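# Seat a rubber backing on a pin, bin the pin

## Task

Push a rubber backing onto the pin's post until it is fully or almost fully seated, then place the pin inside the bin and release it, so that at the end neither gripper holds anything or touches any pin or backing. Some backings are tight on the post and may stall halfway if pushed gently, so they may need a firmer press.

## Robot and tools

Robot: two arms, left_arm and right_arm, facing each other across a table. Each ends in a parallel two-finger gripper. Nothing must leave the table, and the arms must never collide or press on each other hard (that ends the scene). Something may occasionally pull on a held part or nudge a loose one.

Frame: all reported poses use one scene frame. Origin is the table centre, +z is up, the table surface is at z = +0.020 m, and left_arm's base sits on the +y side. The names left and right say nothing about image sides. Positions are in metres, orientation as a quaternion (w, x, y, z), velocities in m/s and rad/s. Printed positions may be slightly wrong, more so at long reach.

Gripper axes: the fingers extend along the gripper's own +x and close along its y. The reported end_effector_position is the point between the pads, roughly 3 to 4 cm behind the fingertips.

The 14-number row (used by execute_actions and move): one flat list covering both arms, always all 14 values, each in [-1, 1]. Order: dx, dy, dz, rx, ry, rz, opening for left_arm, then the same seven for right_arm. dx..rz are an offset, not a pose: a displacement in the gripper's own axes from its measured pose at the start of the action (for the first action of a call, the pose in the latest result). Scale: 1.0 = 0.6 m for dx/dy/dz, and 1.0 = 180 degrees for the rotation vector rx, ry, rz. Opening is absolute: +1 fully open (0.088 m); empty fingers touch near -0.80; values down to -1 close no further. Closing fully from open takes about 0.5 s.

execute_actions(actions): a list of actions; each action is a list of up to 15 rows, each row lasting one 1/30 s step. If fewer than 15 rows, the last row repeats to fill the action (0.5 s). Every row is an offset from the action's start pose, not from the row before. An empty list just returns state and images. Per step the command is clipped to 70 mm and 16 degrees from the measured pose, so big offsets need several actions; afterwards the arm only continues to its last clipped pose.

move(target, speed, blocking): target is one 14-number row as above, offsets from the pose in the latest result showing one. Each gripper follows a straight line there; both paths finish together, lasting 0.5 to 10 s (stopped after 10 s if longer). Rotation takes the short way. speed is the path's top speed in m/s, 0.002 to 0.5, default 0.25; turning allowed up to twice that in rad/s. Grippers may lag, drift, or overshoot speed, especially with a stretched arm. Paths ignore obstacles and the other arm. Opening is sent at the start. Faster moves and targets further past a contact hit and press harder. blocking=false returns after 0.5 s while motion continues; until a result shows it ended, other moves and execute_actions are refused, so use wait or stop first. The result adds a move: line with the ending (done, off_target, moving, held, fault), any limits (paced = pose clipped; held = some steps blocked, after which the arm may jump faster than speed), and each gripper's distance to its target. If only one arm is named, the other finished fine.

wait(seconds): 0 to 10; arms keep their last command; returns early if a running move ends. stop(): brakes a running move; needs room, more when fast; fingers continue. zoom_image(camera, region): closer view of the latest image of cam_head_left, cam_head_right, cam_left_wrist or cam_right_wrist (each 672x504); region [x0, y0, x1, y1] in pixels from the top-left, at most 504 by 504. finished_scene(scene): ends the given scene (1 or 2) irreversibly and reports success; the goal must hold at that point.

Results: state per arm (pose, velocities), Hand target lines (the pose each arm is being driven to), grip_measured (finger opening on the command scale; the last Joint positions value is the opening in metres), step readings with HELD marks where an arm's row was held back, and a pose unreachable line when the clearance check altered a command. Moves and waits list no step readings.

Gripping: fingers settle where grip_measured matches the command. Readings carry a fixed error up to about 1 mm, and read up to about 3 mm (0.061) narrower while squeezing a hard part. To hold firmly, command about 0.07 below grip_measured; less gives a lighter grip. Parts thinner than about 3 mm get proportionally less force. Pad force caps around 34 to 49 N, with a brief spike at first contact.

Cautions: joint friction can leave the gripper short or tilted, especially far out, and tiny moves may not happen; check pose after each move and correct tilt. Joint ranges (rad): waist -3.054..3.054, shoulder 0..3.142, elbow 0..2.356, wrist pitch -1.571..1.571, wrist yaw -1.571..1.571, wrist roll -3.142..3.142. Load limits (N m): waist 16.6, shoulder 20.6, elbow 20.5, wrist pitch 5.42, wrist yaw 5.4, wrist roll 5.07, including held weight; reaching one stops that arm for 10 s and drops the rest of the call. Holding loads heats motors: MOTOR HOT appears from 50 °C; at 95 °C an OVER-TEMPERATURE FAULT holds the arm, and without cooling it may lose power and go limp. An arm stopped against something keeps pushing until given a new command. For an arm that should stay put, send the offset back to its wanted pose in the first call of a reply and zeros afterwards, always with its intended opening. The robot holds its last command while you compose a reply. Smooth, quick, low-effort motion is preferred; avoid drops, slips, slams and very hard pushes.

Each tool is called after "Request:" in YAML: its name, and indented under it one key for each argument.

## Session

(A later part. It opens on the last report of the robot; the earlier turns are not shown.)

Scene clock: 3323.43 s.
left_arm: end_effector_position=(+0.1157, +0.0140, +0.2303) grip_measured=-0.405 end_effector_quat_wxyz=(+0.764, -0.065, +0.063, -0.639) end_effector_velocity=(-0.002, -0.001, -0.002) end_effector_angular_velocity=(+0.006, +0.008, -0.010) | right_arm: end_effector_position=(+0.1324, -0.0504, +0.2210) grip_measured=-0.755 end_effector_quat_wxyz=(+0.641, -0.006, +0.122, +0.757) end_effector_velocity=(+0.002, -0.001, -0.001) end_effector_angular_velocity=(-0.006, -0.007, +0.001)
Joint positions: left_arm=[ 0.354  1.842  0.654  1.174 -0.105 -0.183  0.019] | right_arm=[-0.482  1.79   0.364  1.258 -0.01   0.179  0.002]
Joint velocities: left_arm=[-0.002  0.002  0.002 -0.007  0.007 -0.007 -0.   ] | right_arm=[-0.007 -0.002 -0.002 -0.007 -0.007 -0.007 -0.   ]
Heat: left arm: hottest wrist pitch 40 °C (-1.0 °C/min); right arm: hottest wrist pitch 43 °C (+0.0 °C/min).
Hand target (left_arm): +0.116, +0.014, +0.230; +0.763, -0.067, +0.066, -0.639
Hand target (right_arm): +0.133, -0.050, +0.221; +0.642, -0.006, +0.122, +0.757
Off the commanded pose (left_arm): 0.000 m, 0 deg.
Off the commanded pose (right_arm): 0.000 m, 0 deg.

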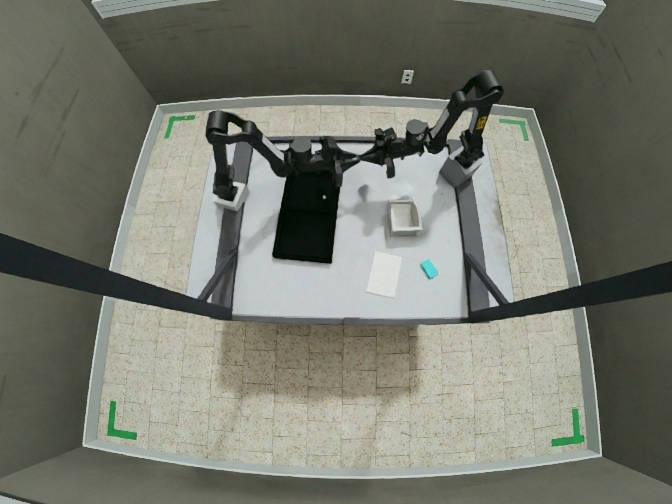

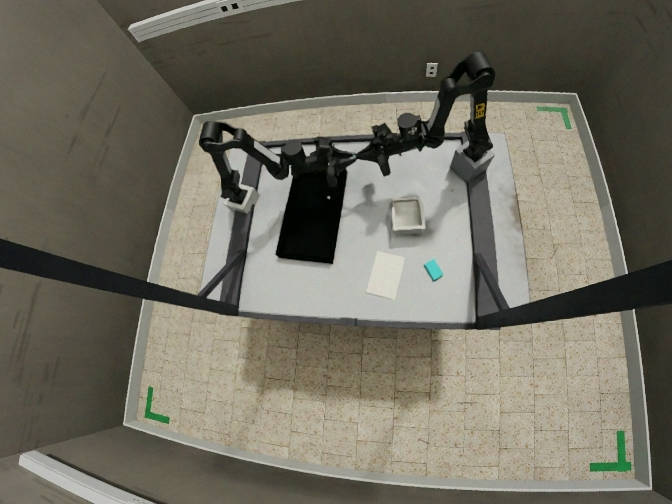

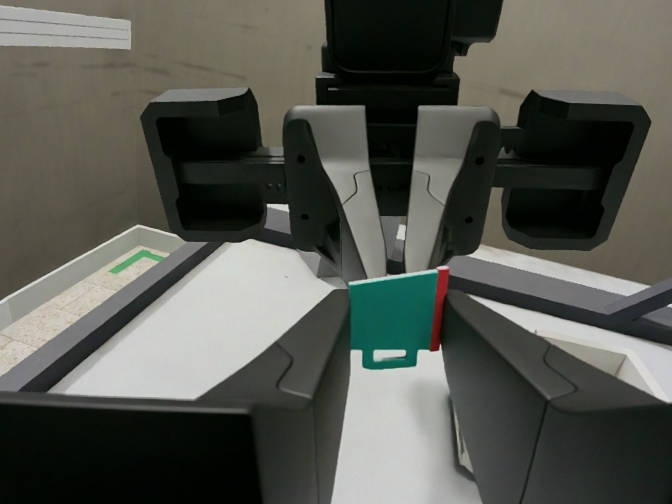

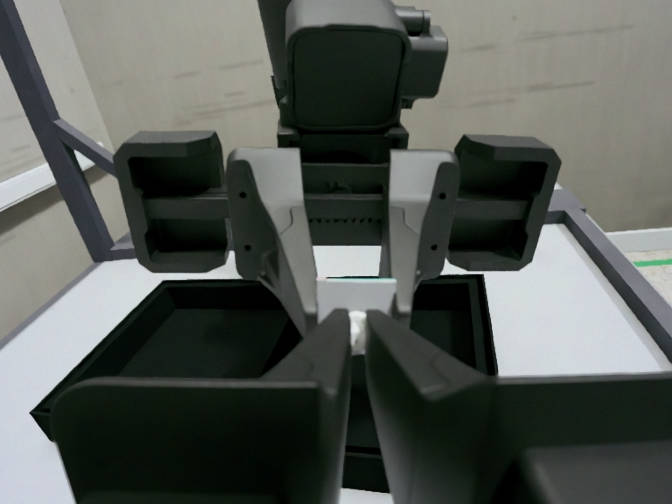

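Request:
execute_actions:
  actions:
    - [[0,0,0.0064,0,-0.00556,0,-0.44, 0,0,-0.0064,0,0.00556,0,-0.765]]
    - [[0,0,0.0064,0,-0.00556,0,-0.44, 0,0,-0.0064,0,0.00556,0,-0.765]]

Scene clock: 3444.43 s.
left_arm: end_effector_position=(+0.1157, +0.0140, +0.2331) grip_measured=-0.405 end_effector_quat_wxyz=(+0.763, -0.070, +0.059, -0.640) end_effector_velocity=(-0.004, -0.000, +0.002) end_effector_angular_velocity=(-0.011, +0.021, -0.024) | right_arm: end_effector_position=(+0.1323, -0.0500, +0.2204) grip_measured=-0.755 end_effector_quat_wxyz=(+0.641, -0.008, +0.124, +0.757) end_effector_velocity=(-0.002, +0.000, +0.002) end_effector_angular_velocity=(+0.006, -0.017, +0.023)
Joint positions: left_arm=[ 0.354  1.842  0.654  1.188 -0.105 -0.183  0.019] | right_arm=[-0.482  1.788  0.367  1.248 -0.01   0.179  0.002]
Joint velocities: left_arm=[-0.002 -0.002 -0.002  0.007  0.022 -0.022 -0.   ] | right_arm=[-0.002 -0.007  0.002 -0.007 -0.022 -0.022 -0.   ]
Heat: left arm: hottest wrist pitch 40 °C (+0.0 °C/min); right arm: hottest wrist pitch 44 °C (+1.0 °C/min).
Hand target (left_arm): +0.116, +0.014, +0.236; +0.764, -0.074, +0.054, -0.639
Hand target (right_arm): +0.132, -0.051, +0.217; +0.640, -0.014, +0.129, +0.757
Off the commanded pose (left_arm): 0.003 m, 1 deg.
Off the commanded pose (right_arm): 0.004 m, 1 deg.
Step readings (end_effector_position; steps 1 to 15: 1st action; 16 to 30: 2nd action):
0: left_arm (+0.1157, +0.0140, +0.2303) | right_arm (+0.1324, -0.0504, +0.2210)
1: left_arm (+0.1157, +0.0140, +0.2306) | right_arm (+0.1324, -0.0505, +0.2210)
2: left_arm (+0.1157, +0.0140, +0.2312) | right_arm (+0.1324, -0.0504, +0.2208)
4: left_arm (+0.1157, +0.0140, +0.2316) | right_arm (+0.1324, -0.0503, +0.2206)
8: left_arm (+0.1157, +0.0140, +0.2320) | right_arm (+0.1323, -0.0503, +0.2203)
15: left_arm (+0.1157, +0.0140, +0.2321) | right_arm (+0.1323, -0.0502, +0.2203)
16: left_arm (+0.1157, +0.0140, +0.2323) | right_arm (+0.1323, -0.0501, +0.2203)
17: left_arm (+0.1157, +0.0140, +0.2326) | right_arm (+0.1323, -0.0500, +0.2203)
19: left_arm (+0.1157, +0.0140, +0.2328) | right_arm (+0.1323, -0.0501, +0.2202)
23: left_arm (+0.1157, +0.0140, +0.2332) | right_arm (+0.1323, -0.0500, +0.2205)
30: end_effector_position above

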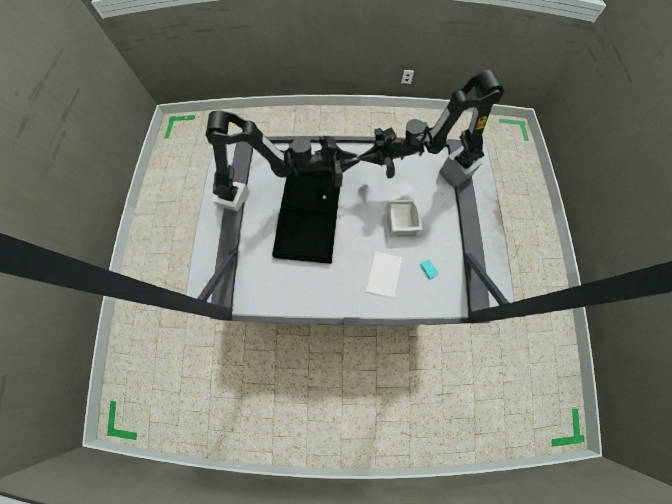

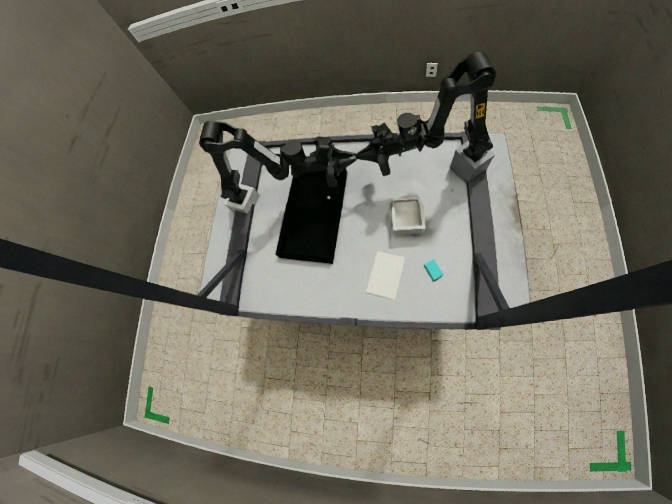

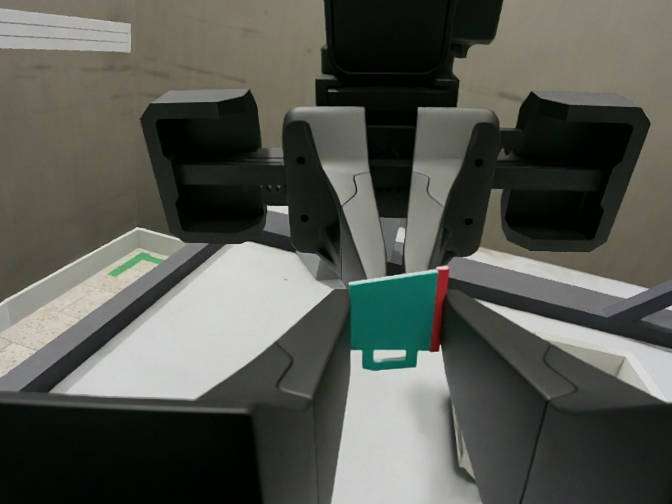

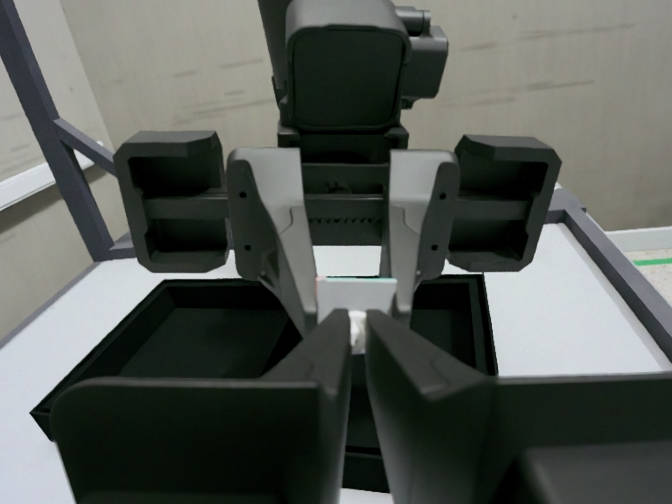

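Request:
execute_actions:
  actions:
    - [[0,0,0.0064,0.0667,-0.00556,0,-0.44, 0,0,-0.0064,0,0.00556,0,-0.765]]
    - [[0,0.0013,0.0063,0.0667,-0.00544,0.00116,-0.44, 0,0,-0.0064,0,0.00556,0,-0.765]]

Request:
zoom_image:
  camera: "cam_right_wrist"
  region: [290, 250, 430, 390]

Scene clock: 3458.07 s.
left_arm: end_effector_position=(+0.1150, +0.0138, +0.2338) grip_measured=-0.405 end_effector_quat_wxyz=(+0.761, +0.084, -0.074, -0.639) end_effector_velocity=(+0.002, +0.001, +0.002) end_effector_angular_velocity=(-0.009, +0.007, +0.019) | right_arm: end_effector_position=(+0.1324, -0.0499, +0.2211) grip_measured=-0.755 end_effector_quat_wxyz=(+0.641, -0.009, +0.124, +0.757) end_effector_velocity=(+0.000, -0.001, -0.001) end_effector_angular_velocity=(-0.004, -0.021, +0.009)
Joint positions: left_arm=[ 0.353  1.845  0.654  1.197 -0.103  0.226  0.019] | right_arm=[-0.483  1.782  0.368  1.24  -0.01   0.179  0.002]
Joint velocities: left_arm=[-0.002 -0.002 -0.002  0.007 -0.022 -0.007 -0.   ] | right_arm=[-0.002 -0.002 -0.002 -0.007 -0.007 -0.022 -0.   ]
Heat: left arm: hottest wrist pitch 43 °C (+3.0 °C/min); right arm: hottest wrist pitch 42 °C (-1.0 °C/min).
Hand target (left_arm): +0.116, +0.014, +0.237; +0.762, +0.082, -0.082, -0.637
Hand target (right_arm): +0.132, -0.051, +0.217; +0.640, -0.015, +0.130, +0.757
Off the commanded pose (left_arm): 0.004 m, 1 deg.
Off the commanded pose (right_arm): 0.004 m, 1 deg.
Step readings (end_effector_position; steps 1 to 15: 1st action; 16 to 30: 2nd action):
0: left_arm (+0.1157, +0.0140, +0.2331) | right_arm (+0.1323, -0.0500, +0.2204)
1: left_arm (+0.1157, +0.0140, +0.2331) | right_arm (+0.1323, -0.0500, +0.2203)
2: left_arm (+0.1155, +0.0140, +0.2331) | right_arm (+0.1323, -0.0500, +0.2204)
4: left_arm (+0.1155, +0.0140, +0.2333) | right_arm (+0.1323, -0.0500, +0.2205)
8: left_arm (+0.1154, +0.0139, +0.2337) | right_arm (+0.1323, -0.0499, +0.2207)
15: left_arm (+0.1154, +0.0139, +0.2337) | right_arm (+0.1323, -0.0499, +0.2208)
16: left_arm (+0.1152, +0.0139, +0.2337) | right_arm (+0.1324, -0.0499, +0.2207)
17: left_arm (+0.1152, +0.0139, +0.2337) | right_arm (+0.1324, -0.0499, +0.2206)
19: left_arm (+0.1150, +0.0138, +0.2337) | right_arm (+0.1324, -0.0500, +0.2208)
23: left_arm (+0.1150, +0.0138, +0.2339) | right_arm (+0.1324, -0.0499, +0.2211)
30: end_effector_position above

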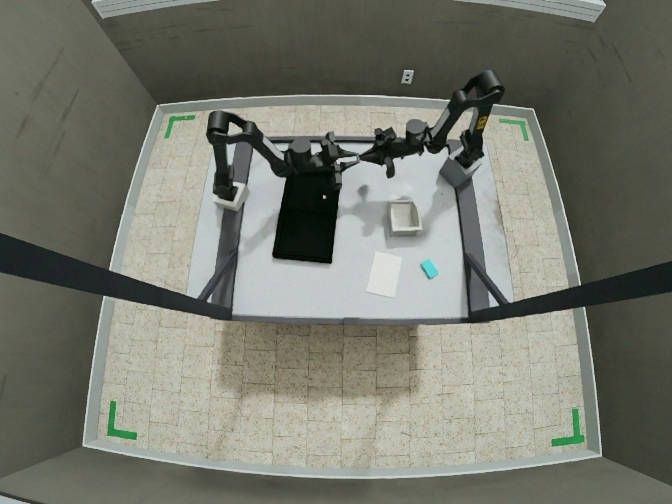

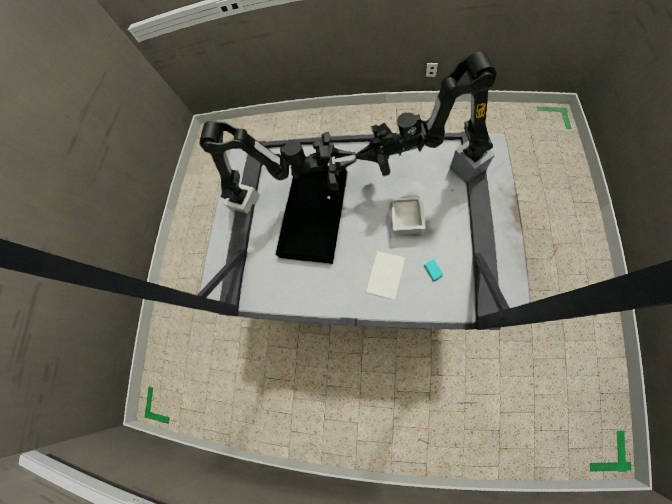

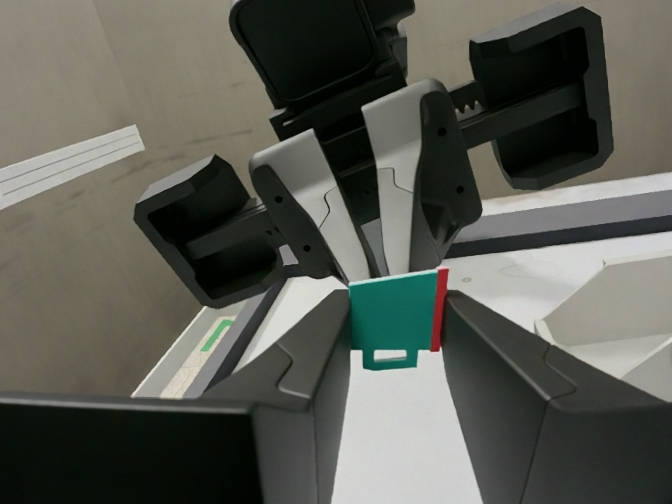

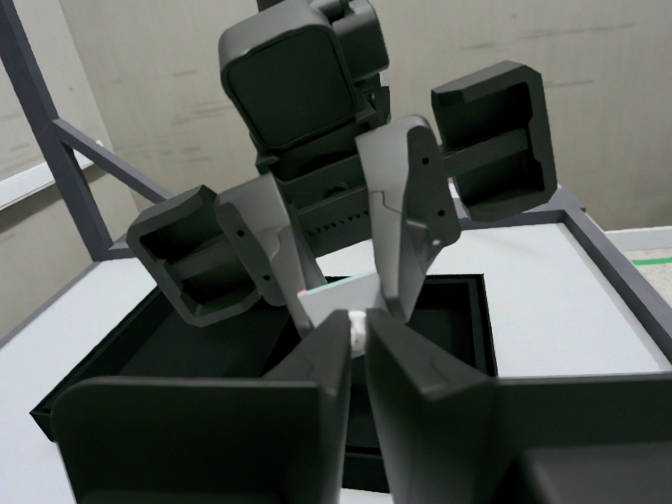

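Region (290, 250, 430, 390) of cam_right_wrist's 672x504 image, scaled by 3.600, with more detail than that image has.

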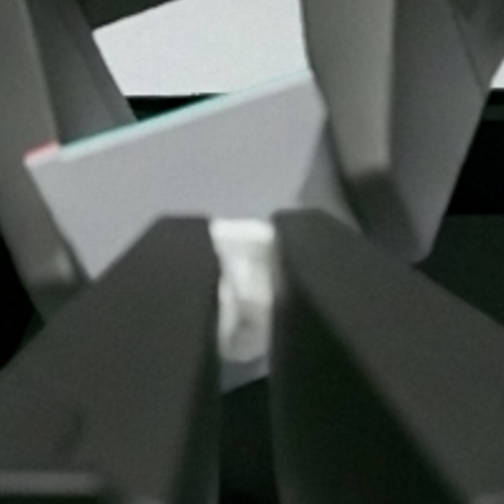

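Request:
execute_actions:
  actions:
    - [[0,0.0026,0.0058,-0.0667,-0.0051,0.0023,-0.44, 0,0,-0.0064,0,0.00556,0,-0.765]]
    - [[0,0.0013,0.0063,-0.0667,-0.00544,0.00116,-0.44, 0,0,-0.0064,0,0.00556,0,-0.765]]
    - [[0,0,0.0064,-0.0667,-0.00556,0,-0.44, 0,0,-0.0064,0,0.00556,0,-0.765]]
    - [[0,-0.0013,0.0063,-0.0667,-0.00544,-0.00116,-0.44, 0,0,-0.0064,0,0.00556,0,-0.765]]
    - [[0,-0.0026,0.0058,0.0667,-0.0051,-0.0023,-0.44, 0,0,-0.0064,0,0.00556,0,-0.765]]
    - [[0,-0.0013,0.0063,0.0667,-0.00544,-0.00116,-0.44, 0,0,-0.0064,0,0.00556,0,-0.765]]

Request:
zoom_image:
  camera: "cam_right_wrist"
  region: [290, 250, 430, 390]

Scene clock: 3470.20 s.
left_arm: end_effector_position=(+0.1144, +0.0135, +0.2355) grip_measured=-0.405 end_effector_quat_wxyz=(+0.762, -0.072, +0.047, -0.642) end_effector_velocity=(-0.000, +0.001, -0.001) end_effector_angular_velocity=(+0.011, -0.021, +0.005) | right_arm: end_effector_position=(+0.1319, -0.0502, +0.2230) grip_measured=-0.755 end_effector_quat_wxyz=(+0.640, -0.010, +0.126, +0.758) end_effector_velocity=(+0.002, +0.000, +0.002) end_effector_angular_velocity=(+0.006, +0.007, -0.011)
Joint positions: left_arm=[ 0.352  1.852  0.653  1.22  -0.103 -0.168  0.019] | right_arm=[-0.483  1.765  0.37   1.218 -0.014  0.179  0.002]
Joint velocities: left_arm=[-0.002 -0.002 -0.002 -0.007 -0.007  0.022 -0.   ] | right_arm=[-0.002 -0.002 -0.002  0.007  0.007  0.007 -0.   ]
Heat: left arm: hottest wrist pitch 45 °C (+5.0 °C/min); right arm: hottest wrist pitch 40 °C (-3.0 °C/min).
Hand target (left_arm): +0.115, +0.014, +0.239; +0.762, -0.074, +0.039, -0.642
Hand target (right_arm): +0.131, -0.051, +0.219; +0.639, -0.017, +0.131, +0.758
Off the commanded pose (left_arm): 0.004 m, 1 deg.
Off the commanded pose (right_arm): 0.004 m, 1 deg.
Step readings (end_effector_position; steps 1 to 15: 1st action; 16 to 30: 2nd action; 31 to 45: 3rd action; 46 to 60: 4th action; 61 to 75: 5th action; 76 to 90: 6th action):
0: left_arm (+0.1150, +0.0138, +0.2339) | right_arm (+0.1324, -0.0499, +0.2211)
1: left_arm (+0.1150, +0.0138, +0.2338) | right_arm (+0.1324, -0.0499, +0.2210)
2: left_arm (+0.1150, +0.0138, +0.2338) | right_arm (+0.1324, -0.0500, +0.2211)
4: left_arm (+0.1150, +0.0138, +0.2339) | right_arm (+0.1323, -0.0500, +0.2212)
8: left_arm (+0.1150, +0.0138, +0.2339) | right_arm (+0.1322, -0.0500, +0.2213)
15: left_arm (+0.1151, +0.0138, +0.2339) | right_arm (+0.1322, -0.0500, +0.2212)
16: left_arm (+0.1151, +0.0138, +0.2339) | right_arm (+0.1322, -0.0501, +0.2213)
17: left_arm (+0.1151, +0.0138, +0.2339) | right_arm (+0.1321, -0.0500, +0.2213)
19: left_arm (+0.1151, +0.0138, +0.2342) | right_arm (+0.1319, -0.0501, +0.2216)
23: left_arm (+0.1151, +0.0138, +0.2343) | right_arm (+0.1319, -0.0501, +0.2217)
30: left_arm (+0.1152, +0.0138, +0.2343) | right_arm (+0.1319, -0.0501, +0.2216)
31: left_arm (+0.1152, +0.0138, +0.2343) | right_arm (+0.1319, -0.0501, +0.2217)
32: left_arm (+0.1152, +0.0137, +0.2343) | right_arm (+0.1319, -0.0502, +0.2217)
34: left_arm (+0.1152, +0.0137, +0.2344) | right_arm (+0.1319, -0.0501, +0.2220)
38: left_arm (+0.1152, +0.0137, +0.2346) | right_arm (+0.1318, -0.0501, +0.2220)
45: left_arm (+0.1152, +0.0137, +0.2345) | right_arm (+0.1318, -0.0501, +0.2221)
46: left_arm (+0.1152, +0.0137, +0.2346) | right_arm (+0.1318, -0.0501, +0.2221)
47: left_arm (+0.1152, +0.0137, +0.2347) | right_arm (+0.1318, -0.0502, +0.2222)
49: left_arm (+0.1152, +0.0137, +0.2348) | right_arm (+0.1318, -0.0502, +0.2223)
53: left_arm (+0.1152, +0.0137, +0.2350) | right_arm (+0.1317, -0.0501, +0.2224)
60: left_arm (+0.1152, +0.0137, +0.2349) | right_arm (+0.1317, -0.0501, +0.2224)
61: left_arm (+0.1152, +0.0137, +0.2349) | right_arm (+0.1317, -0.0502, +0.2224)
62: left_arm (+0.1150, +0.0137, +0.2349) | right_arm (+0.1318, -0.0502, +0.2224)
64: left_arm (+0.1149, +0.0137, +0.2352) | right_arm (+0.1319, -0.0502, +0.2226)
68: left_arm (+0.1147, +0.0136, +0.2353) | right_arm (+0.1319, -0.0502, +0.2227)
75: left_arm (+0.1147, +0.0136, +0.2353) | right_arm (+0.1319, -0.0502, +0.2227)
76: left_arm (+0.1146, +0.0136, +0.2354) | right_arm (+0.1319, -0.0502, +0.2228)
77: left_arm (+0.1146, +0.0136, +0.2354) | right_arm (+0.1319, -0.0502, +0.2227)
79: left_arm (+0.1145, +0.0135, +0.2356) | right_arm (+0.1319, -0.0502, +0.2230)
83: left_arm (+0.1144, +0.0135, +0.2357) | right_arm (+0.1319, -0.0502, +0.2231)
90: end_effector_position above

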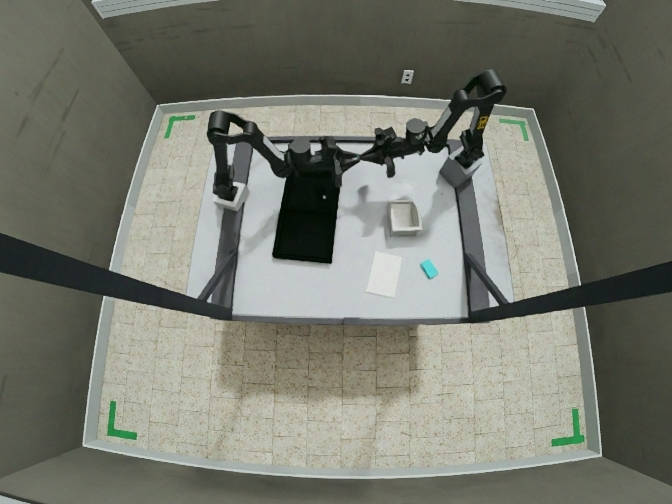

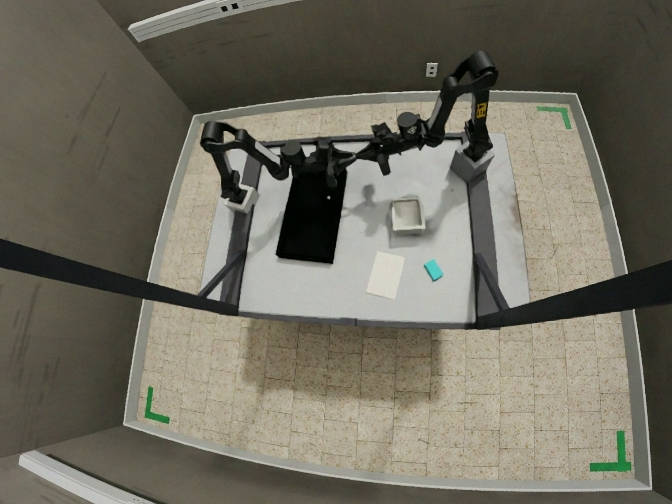

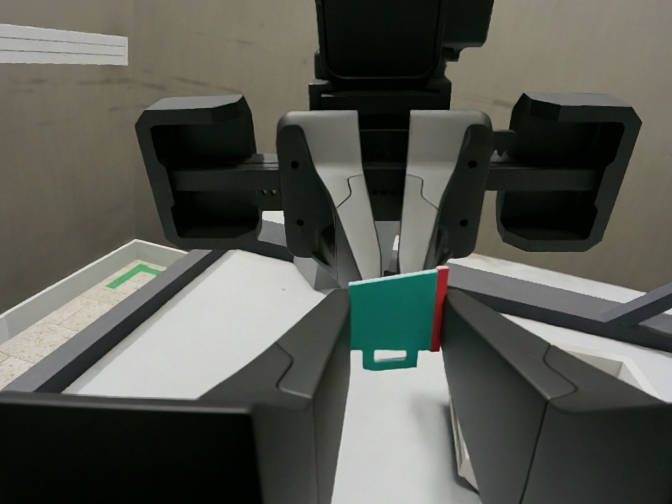

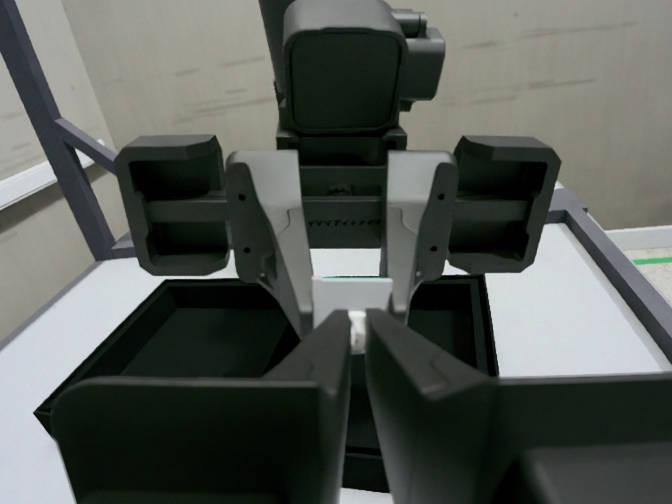

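Region (290, 250, 430, 390) of cam_right_wrist's 672x504 image, scaled by 3.600, with more detail than that image has.

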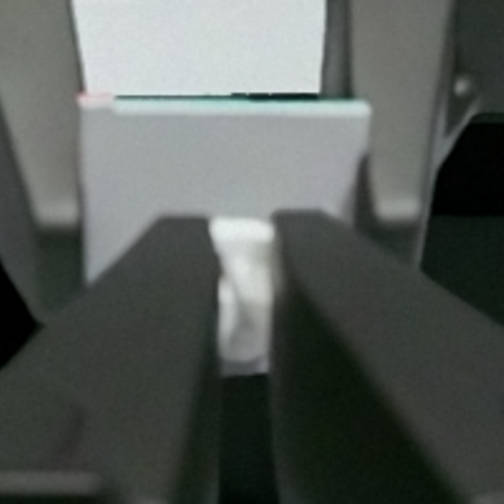

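Request:
zoom_image:
  camera: "cam_right_wrist"
  region: [330, 300, 390, 360]

Region (330, 300, 390, 360) of cam_right_wrist's 672x504 image, scaled by 8.400, with more detail than that image has.

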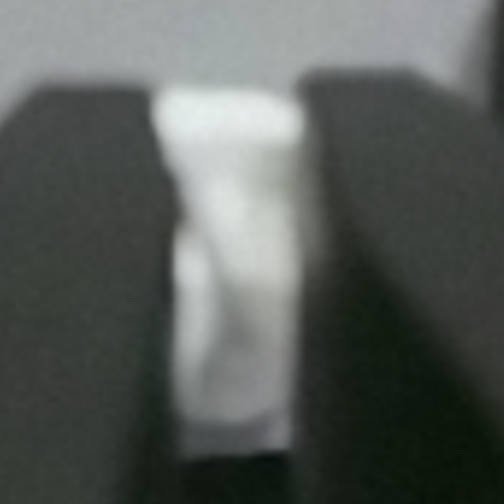

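Request:
execute_actions:
  actions:
    - [[0,0,-0.003,0,0.0026,0,-0.44, 0,0,0.002,0,-0.0017,0,-0.765]]

Scene clock: 3503.20 s.
left_arm: end_effector_position=(+0.1143, +0.0135, +0.2335) grip_measured=-0.405 end_effector_quat_wxyz=(+0.762, -0.068, +0.049, -0.642) end_effector_velocity=(+0.004, +0.001, -0.001) end_effector_angular_velocity=(+0.004, +0.022, +0.024) | right_arm: end_effector_position=(+0.1319, -0.0501, +0.2239) grip_measured=-0.755 end_effector_quat_wxyz=(+0.640, -0.009, +0.125, +0.758) end_effector_velocity=(-0.002, +0.001, +0.005) end_effector_angular_velocity=(+0.018, -0.000, +0.020)
Joint positions: left_arm=[ 0.352  1.852  0.653  1.212 -0.102 -0.167  0.019] | right_arm=[-0.483  1.764  0.37   1.221 -0.014  0.179  0.002]
Joint velocities: left_arm=[ 0.002 -0.002 -0.002 -0.007 -0.022 -0.022 -0.   ] | right_arm=[-0.002 -0.007  0.002  0.007 -0.022 -0.007 -0.   ]
Heat: left arm: hottest wrist pitch 49 °C (+9.0 °C/min); right arm: hottest wrist pitch 38 °C (-6.0 °C/min).
Hand target (left_arm): +0.114, +0.013, +0.234; +0.761, -0.069, +0.050, -0.643
Hand target (right_arm): +0.132, -0.050, +0.224; +0.640, -0.008, +0.124, +0.758
Off the commanded pose (left_arm): 0.000 m, 0 deg.
Off the commanded pose (right_arm): 0.000 m, 0 deg.
Step readings (end_effector_position):
0: left_arm (+0.1144, +0.0135, +0.2354) | right_arm (+0.1319, -0.0502, +0.2230)
1: left_arm (+0.1143, +0.0135, +0.2354) | right_arm (+0.1319, -0.0502, +0.2231)
2: left_arm (+0.1143, +0.0135, +0.2347) | right_arm (+0.1319, -0.0502, +0.2233)
4: left_arm (+0.1143, +0.0135, +0.2340) | right_arm (+0.1319, -0.0502, +0.2235)
8: left_arm (+0.1143, +0.0135, +0.2337) | right_arm (+0.1319, -0.0501, +0.2239)
15: end_effector_position above

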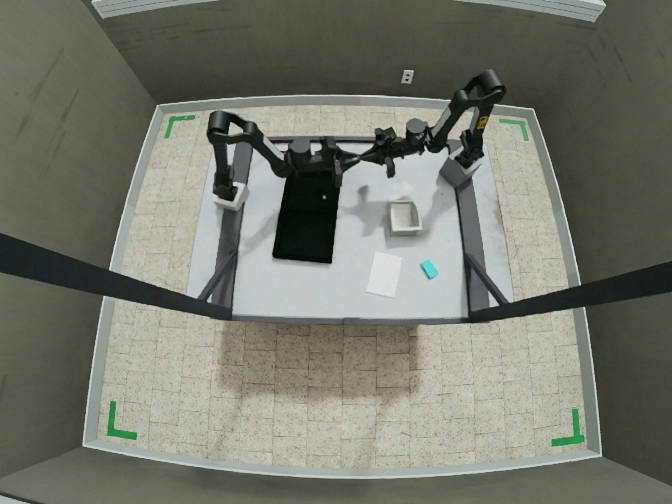

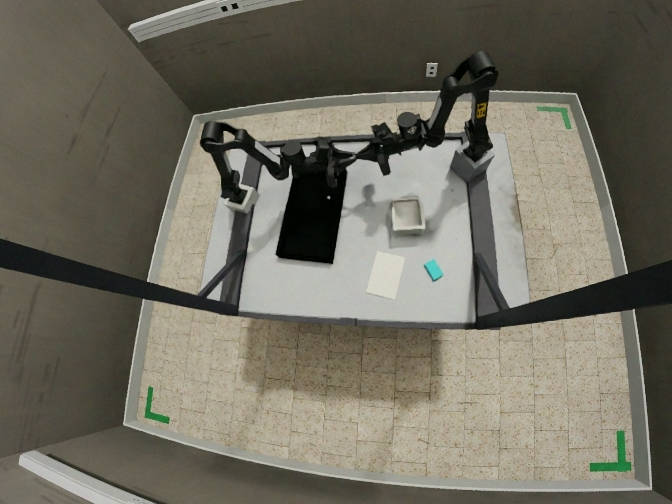

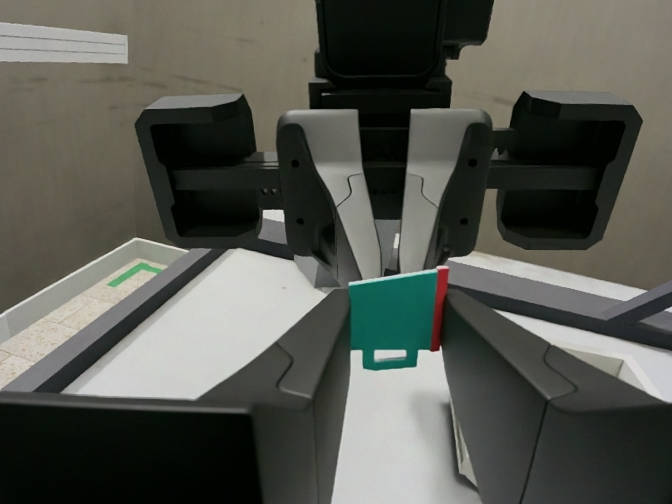

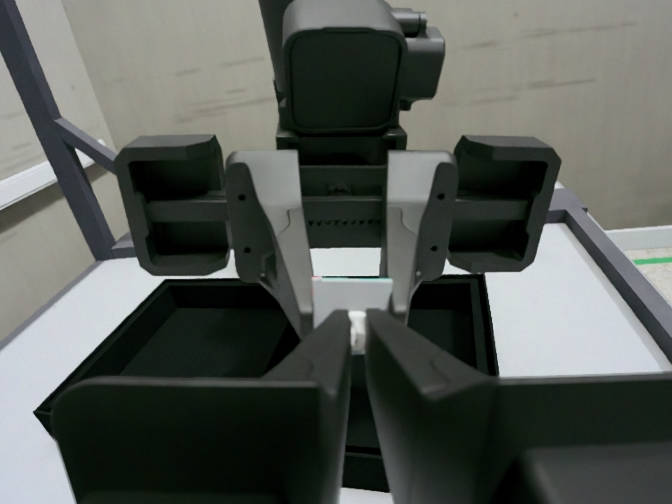

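Request:
zoom_image:
  camera: "cam_right_wrist"
  region: [290, 250, 430, 390]

Region (290, 250, 430, 390) of cam_right_wrist's 672x504 image, scaled by 3.600, with more detail than that image has.

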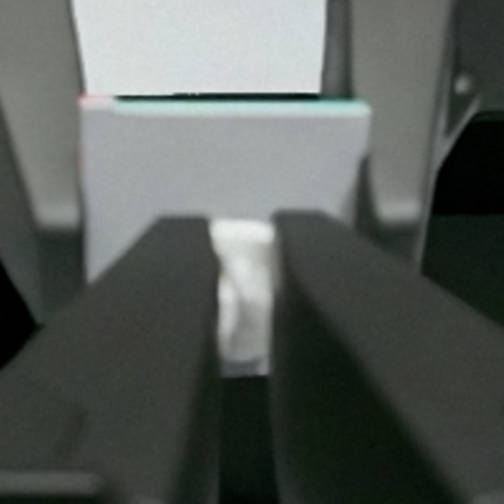

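Request:
execute_actions:
  actions:
    - [[0,0,0,0,0,0,-0.28, 0,0,0,0,0,0,-0.765]]
    - [[0,0,0,0,0,0,-0.28, 0,0,0,0,0,0,-0.765]]

Request:
zoom_image:
  camera: "cam_right_wrist"
  region: [290, 250, 430, 390]

Request:
zoom_image:
  camera: "cam_left_wrist"
  region: [310, 230, 490, 400]

Scene clock: 3624.20 s.
left_arm: end_effector_position=(+0.1146, +0.0135, +0.2335) grip_measured=-0.283 end_effector_quat_wxyz=(+0.762, -0.068, +0.049, -0.642) end_effector_velocity=(+0.004, +0.000, +0.000) end_effector_angular_velocity=(-0.001, +0.022, +0.024) | right_arm: end_effector_position=(+0.1317, -0.0502, +0.2239) grip_measured=-0.755 end_effector_quat_wxyz=(+0.640, -0.009, +0.125, +0.758) end_effector_velocity=(-0.000, +0.000, -0.002) end_effector_angular_velocity=(-0.006, -0.007, +0.006)
Joint positions: left_arm=[ 0.352  1.852  0.653  1.212 -0.103 -0.167  0.025] | right_arm=[-0.482  1.764  0.37   1.221 -0.015  0.179  0.002]
Joint velocities: left_arm=[ 0.002 -0.002  0.002 -0.007 -0.022 -0.022 -0.   ] | right_arm=[-0.002  0.002  0.002 -0.007 -0.007 -0.007  0.   ]
Heat: left arm: hottest wrist pitch 42 °C (-1.0 °C/min); right arm: hottest wrist pitch 45 °C (+1.0 °C/min).
Hand target (left_arm): +0.115, +0.014, +0.234; +0.762, -0.068, +0.049, -0.642
Hand target (right_arm): +0.132, -0.050, +0.224; +0.640, -0.009, +0.125, +0.758
Off the commanded pose (left_arm): 0.000 m, 0 deg.
Off the commanded pose (right_arm): 0.000 m, 0 deg.
Step readings (end_effector_position; steps 1 to 15: 1st action; 16 to 30: 2nd action):
0: left_arm (+0.1143, +0.0135, +0.2335) | right_arm (+0.1319, -0.0501, +0.2239)
1: left_arm (+0.1143, +0.0135, +0.2335) | right_arm (+0.1319, -0.0501, +0.2239)
2: left_arm (+0.1143, +0.0135, +0.2335) | right_arm (+0.1319, -0.0501, +0.2239)
4: left_arm (+0.1146, +0.0135, +0.2335) | right_arm (+0.1317, -0.0502, +0.2239)
8: left_arm (+0.1146, +0.0135, +0.2335) | right_arm (+0.1317, -0.0502, +0.2239)
15: left_arm (+0.1146, +0.0135, +0.2335) | right_arm (+0.1317, -0.0502, +0.2239)
16: left_arm (+0.1146, +0.0135, +0.2335) | right_arm (+0.1317, -0.0502, +0.2239)
17: left_arm (+0.1146, +0.0135, +0.2335) | right_arm (+0.1317, -0.0502, +0.2239)
19: left_arm (+0.1146, +0.0135, +0.2335) | right_arm (+0.1317, -0.0502, +0.2239)
23: left_arm (+0.1146, +0.0135, +0.2335) | right_arm (+0.1317, -0.0502, +0.2239)
30: end_effector_position above

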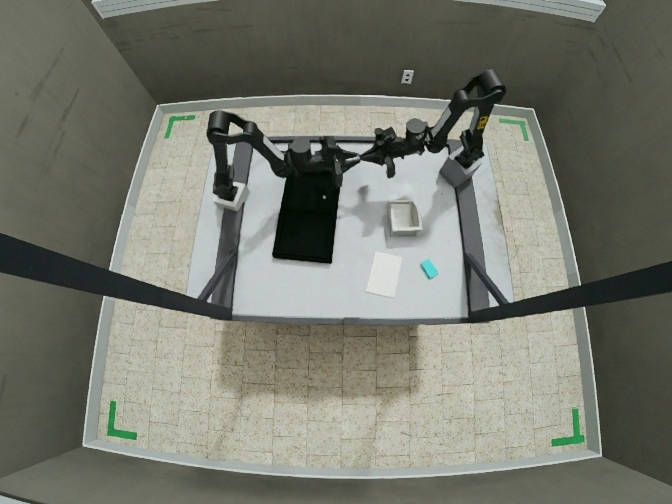

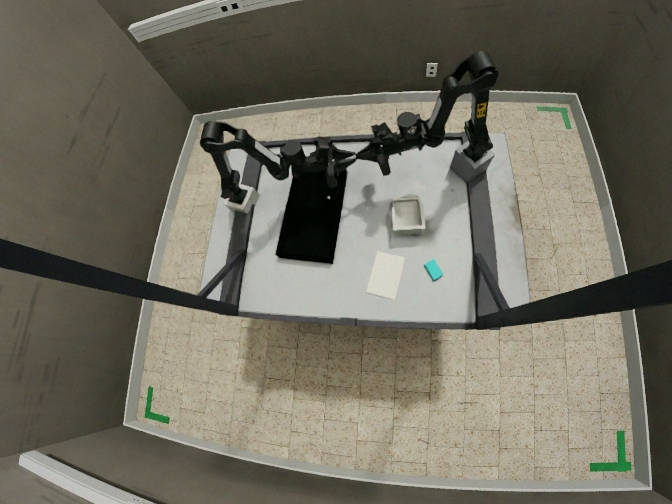

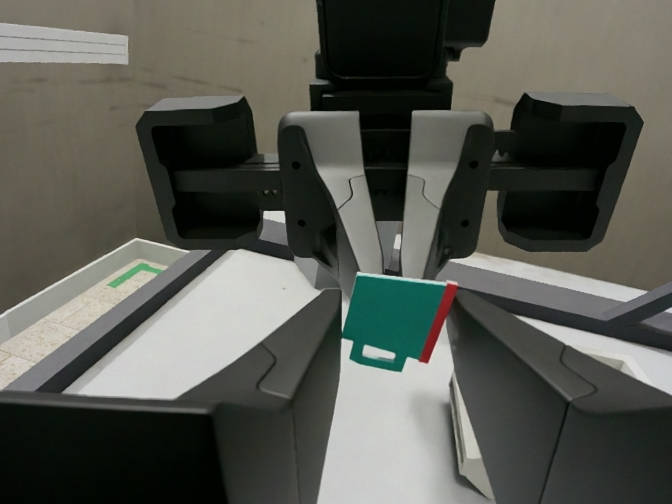

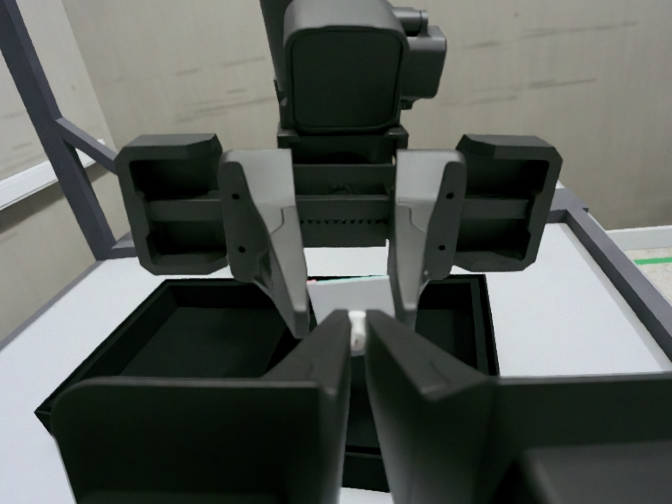

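Region (290, 250, 430, 390) of cam_right_wrist's 672x504 image, scaled by 3.600, with more detail than that image has.

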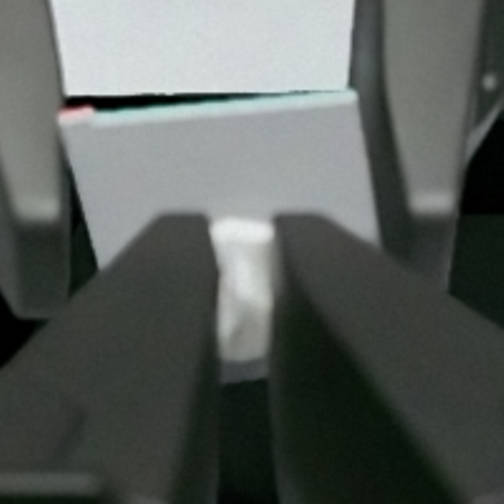

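Region (310, 230, 490, 400) of cam_left_wrist's 672x504 image, scaled by 2.800, with more detail than that image has.

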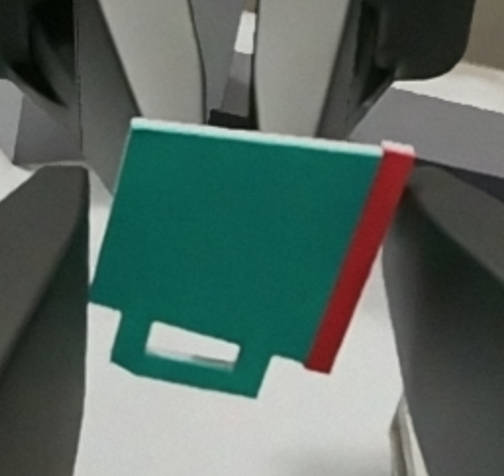

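Request:
execute_actions:
  actions:
    - [[0,0,-0.0032,0,0.0028,0,-0.12, 0,0,0,0,0,0,-0.765]]
    - [[0,0,0,0,0,0,-0.12, 0,0,0,0,0,0,-0.765]]

Request:
zoom_image:
  camera: "cam_right_wrist"
  region: [270, 240, 450, 400]

Request:
zoom_image:
  camera: "cam_left_wrist"
  region: [300, 230, 500, 400]

Scene clock: 3660.63 s.
left_arm: end_effector_position=(+0.1146, +0.0135, +0.2319) grip_measured=-0.123 end_effector_quat_wxyz=(+0.762, -0.065, +0.052, -0.642) end_effector_velocity=(+0.004, +0.001, -0.001) end_effector_angular_velocity=(+0.006, +0.008, +0.024) | right_arm: end_effector_position=(+0.1317, -0.0502, +0.2239) grip_measured=-0.755 end_effector_quat_wxyz=(+0.640, -0.009, +0.125, +0.758) end_effector_velocity=(-0.000, -0.001, +0.000) end_effector_angular_velocity=(-0.001, -0.006, +0.006)
Joint positions: left_arm=[ 0.352  1.852  0.653  1.204 -0.103 -0.167  0.033] | right_arm=[-0.482  1.764  0.37   1.221 -0.015  0.179  0.002]
Joint velocities: left_arm=[ 0.002 -0.002 -0.002 -0.007 -0.022 -0.007 -0.   ] | right_arm=[-0.002 -0.007 -0.002 -0.007 -0.007 -0.007 -0.   ]
Heat: left arm: hottest wrist pitch 42 °C (+0.0 °C/min); right arm: hottest wrist pitch 45 °C (+0.0 °C/min).
Hand target (left_arm): +0.115, +0.013, +0.232; +0.762, -0.065, +0.052, -0.642
Hand target (right_arm): +0.132, -0.050, +0.224; +0.640, -0.009, +0.125, +0.758
Off the commanded pose (left_arm): 0.000 m, 0 deg.
Off the commanded pose (right_arm): 0.000 m, 0 deg.
Step readings (end_effector_position; steps 1 to 15: 1st action; 16 to 30: 2nd action):
0: left_arm (+0.1146, +0.0135, +0.2335) | right_arm (+0.1317, -0.0502, +0.2239)
1: left_arm (+0.1146, +0.0135, +0.2335) | right_arm (+0.1317, -0.0502, +0.2239)
2: left_arm (+0.1146, +0.0135, +0.2330) | right_arm (+0.1317, -0.0502, +0.2239)
4: left_arm (+0.1146, +0.0135, +0.2323) | right_arm (+0.1317, -0.0502, +0.2239)
8: left_arm (+0.1146, +0.0135, +0.2320) | right_arm (+0.1317, -0.0502, +0.2239)
15: left_arm (+0.1146, +0.0135, +0.2319) | right_arm (+0.1317, -0.0502, +0.2239)
16: left_arm (+0.1146, +0.0135, +0.2319) | right_arm (+0.1317, -0.0502, +0.2239)
17: left_arm (+0.1146, +0.0135, +0.2319) | right_arm (+0.1317, -0.0502, +0.2239)
19: left_arm (+0.1146, +0.0135, +0.2319) | right_arm (+0.1317, -0.0502, +0.2239)
23: left_arm (+0.1146, +0.0135, +0.2319) | right_arm (+0.1317, -0.0502, +0.2239)
30: end_effector_position above

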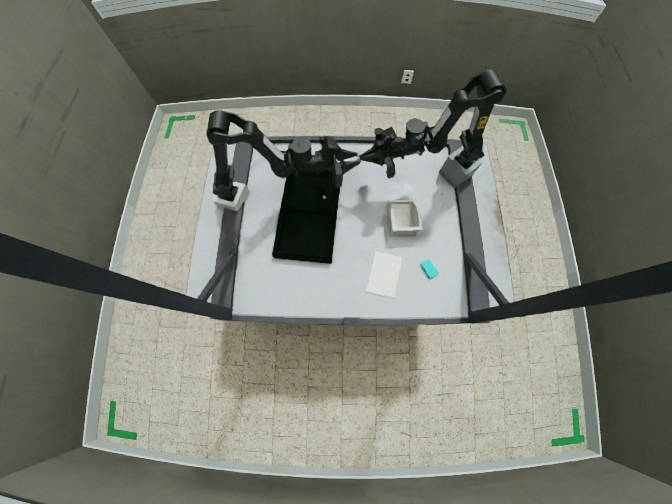

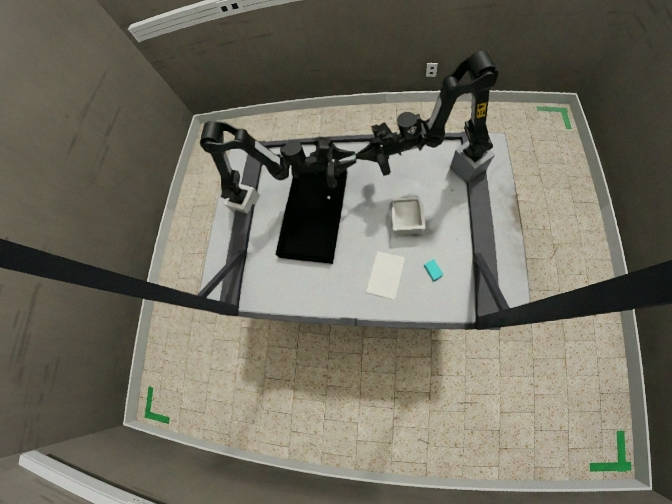

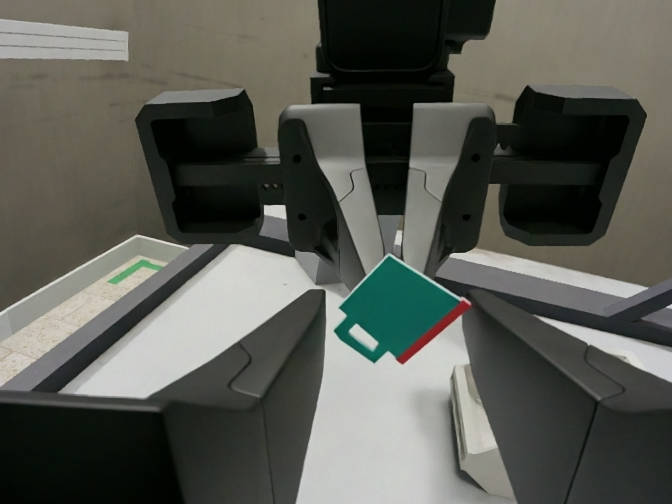

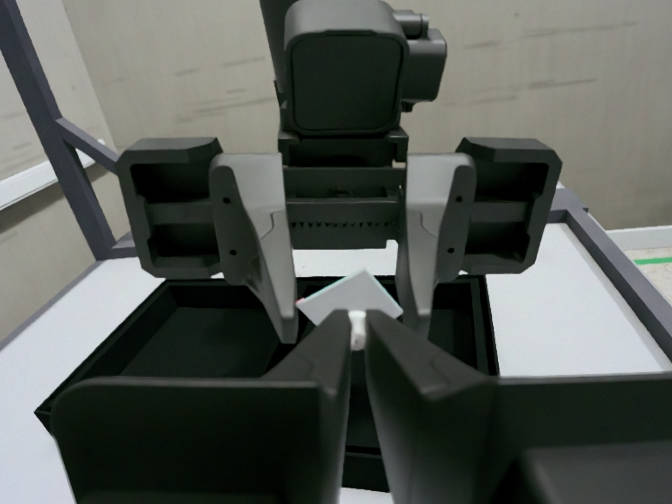

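Region (270, 240, 450, 400) of cam_right_wrist's 672x504 image, scaled by 2.800, with more detail than that image has.

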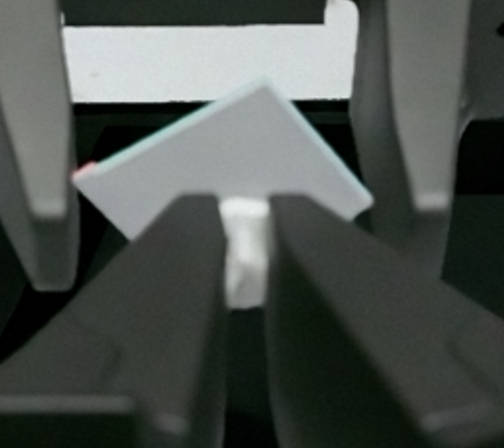

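Region (300, 230, 500, 400) of cam_left_wrist's 672x504 image, scaled by 2.520, with more detail than that image has; it fills the top 428 rows of this view, and the rest is white.

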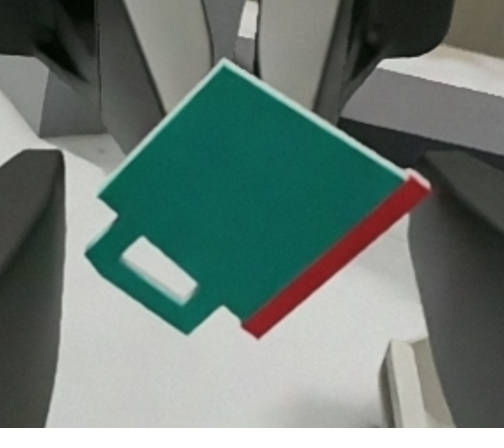

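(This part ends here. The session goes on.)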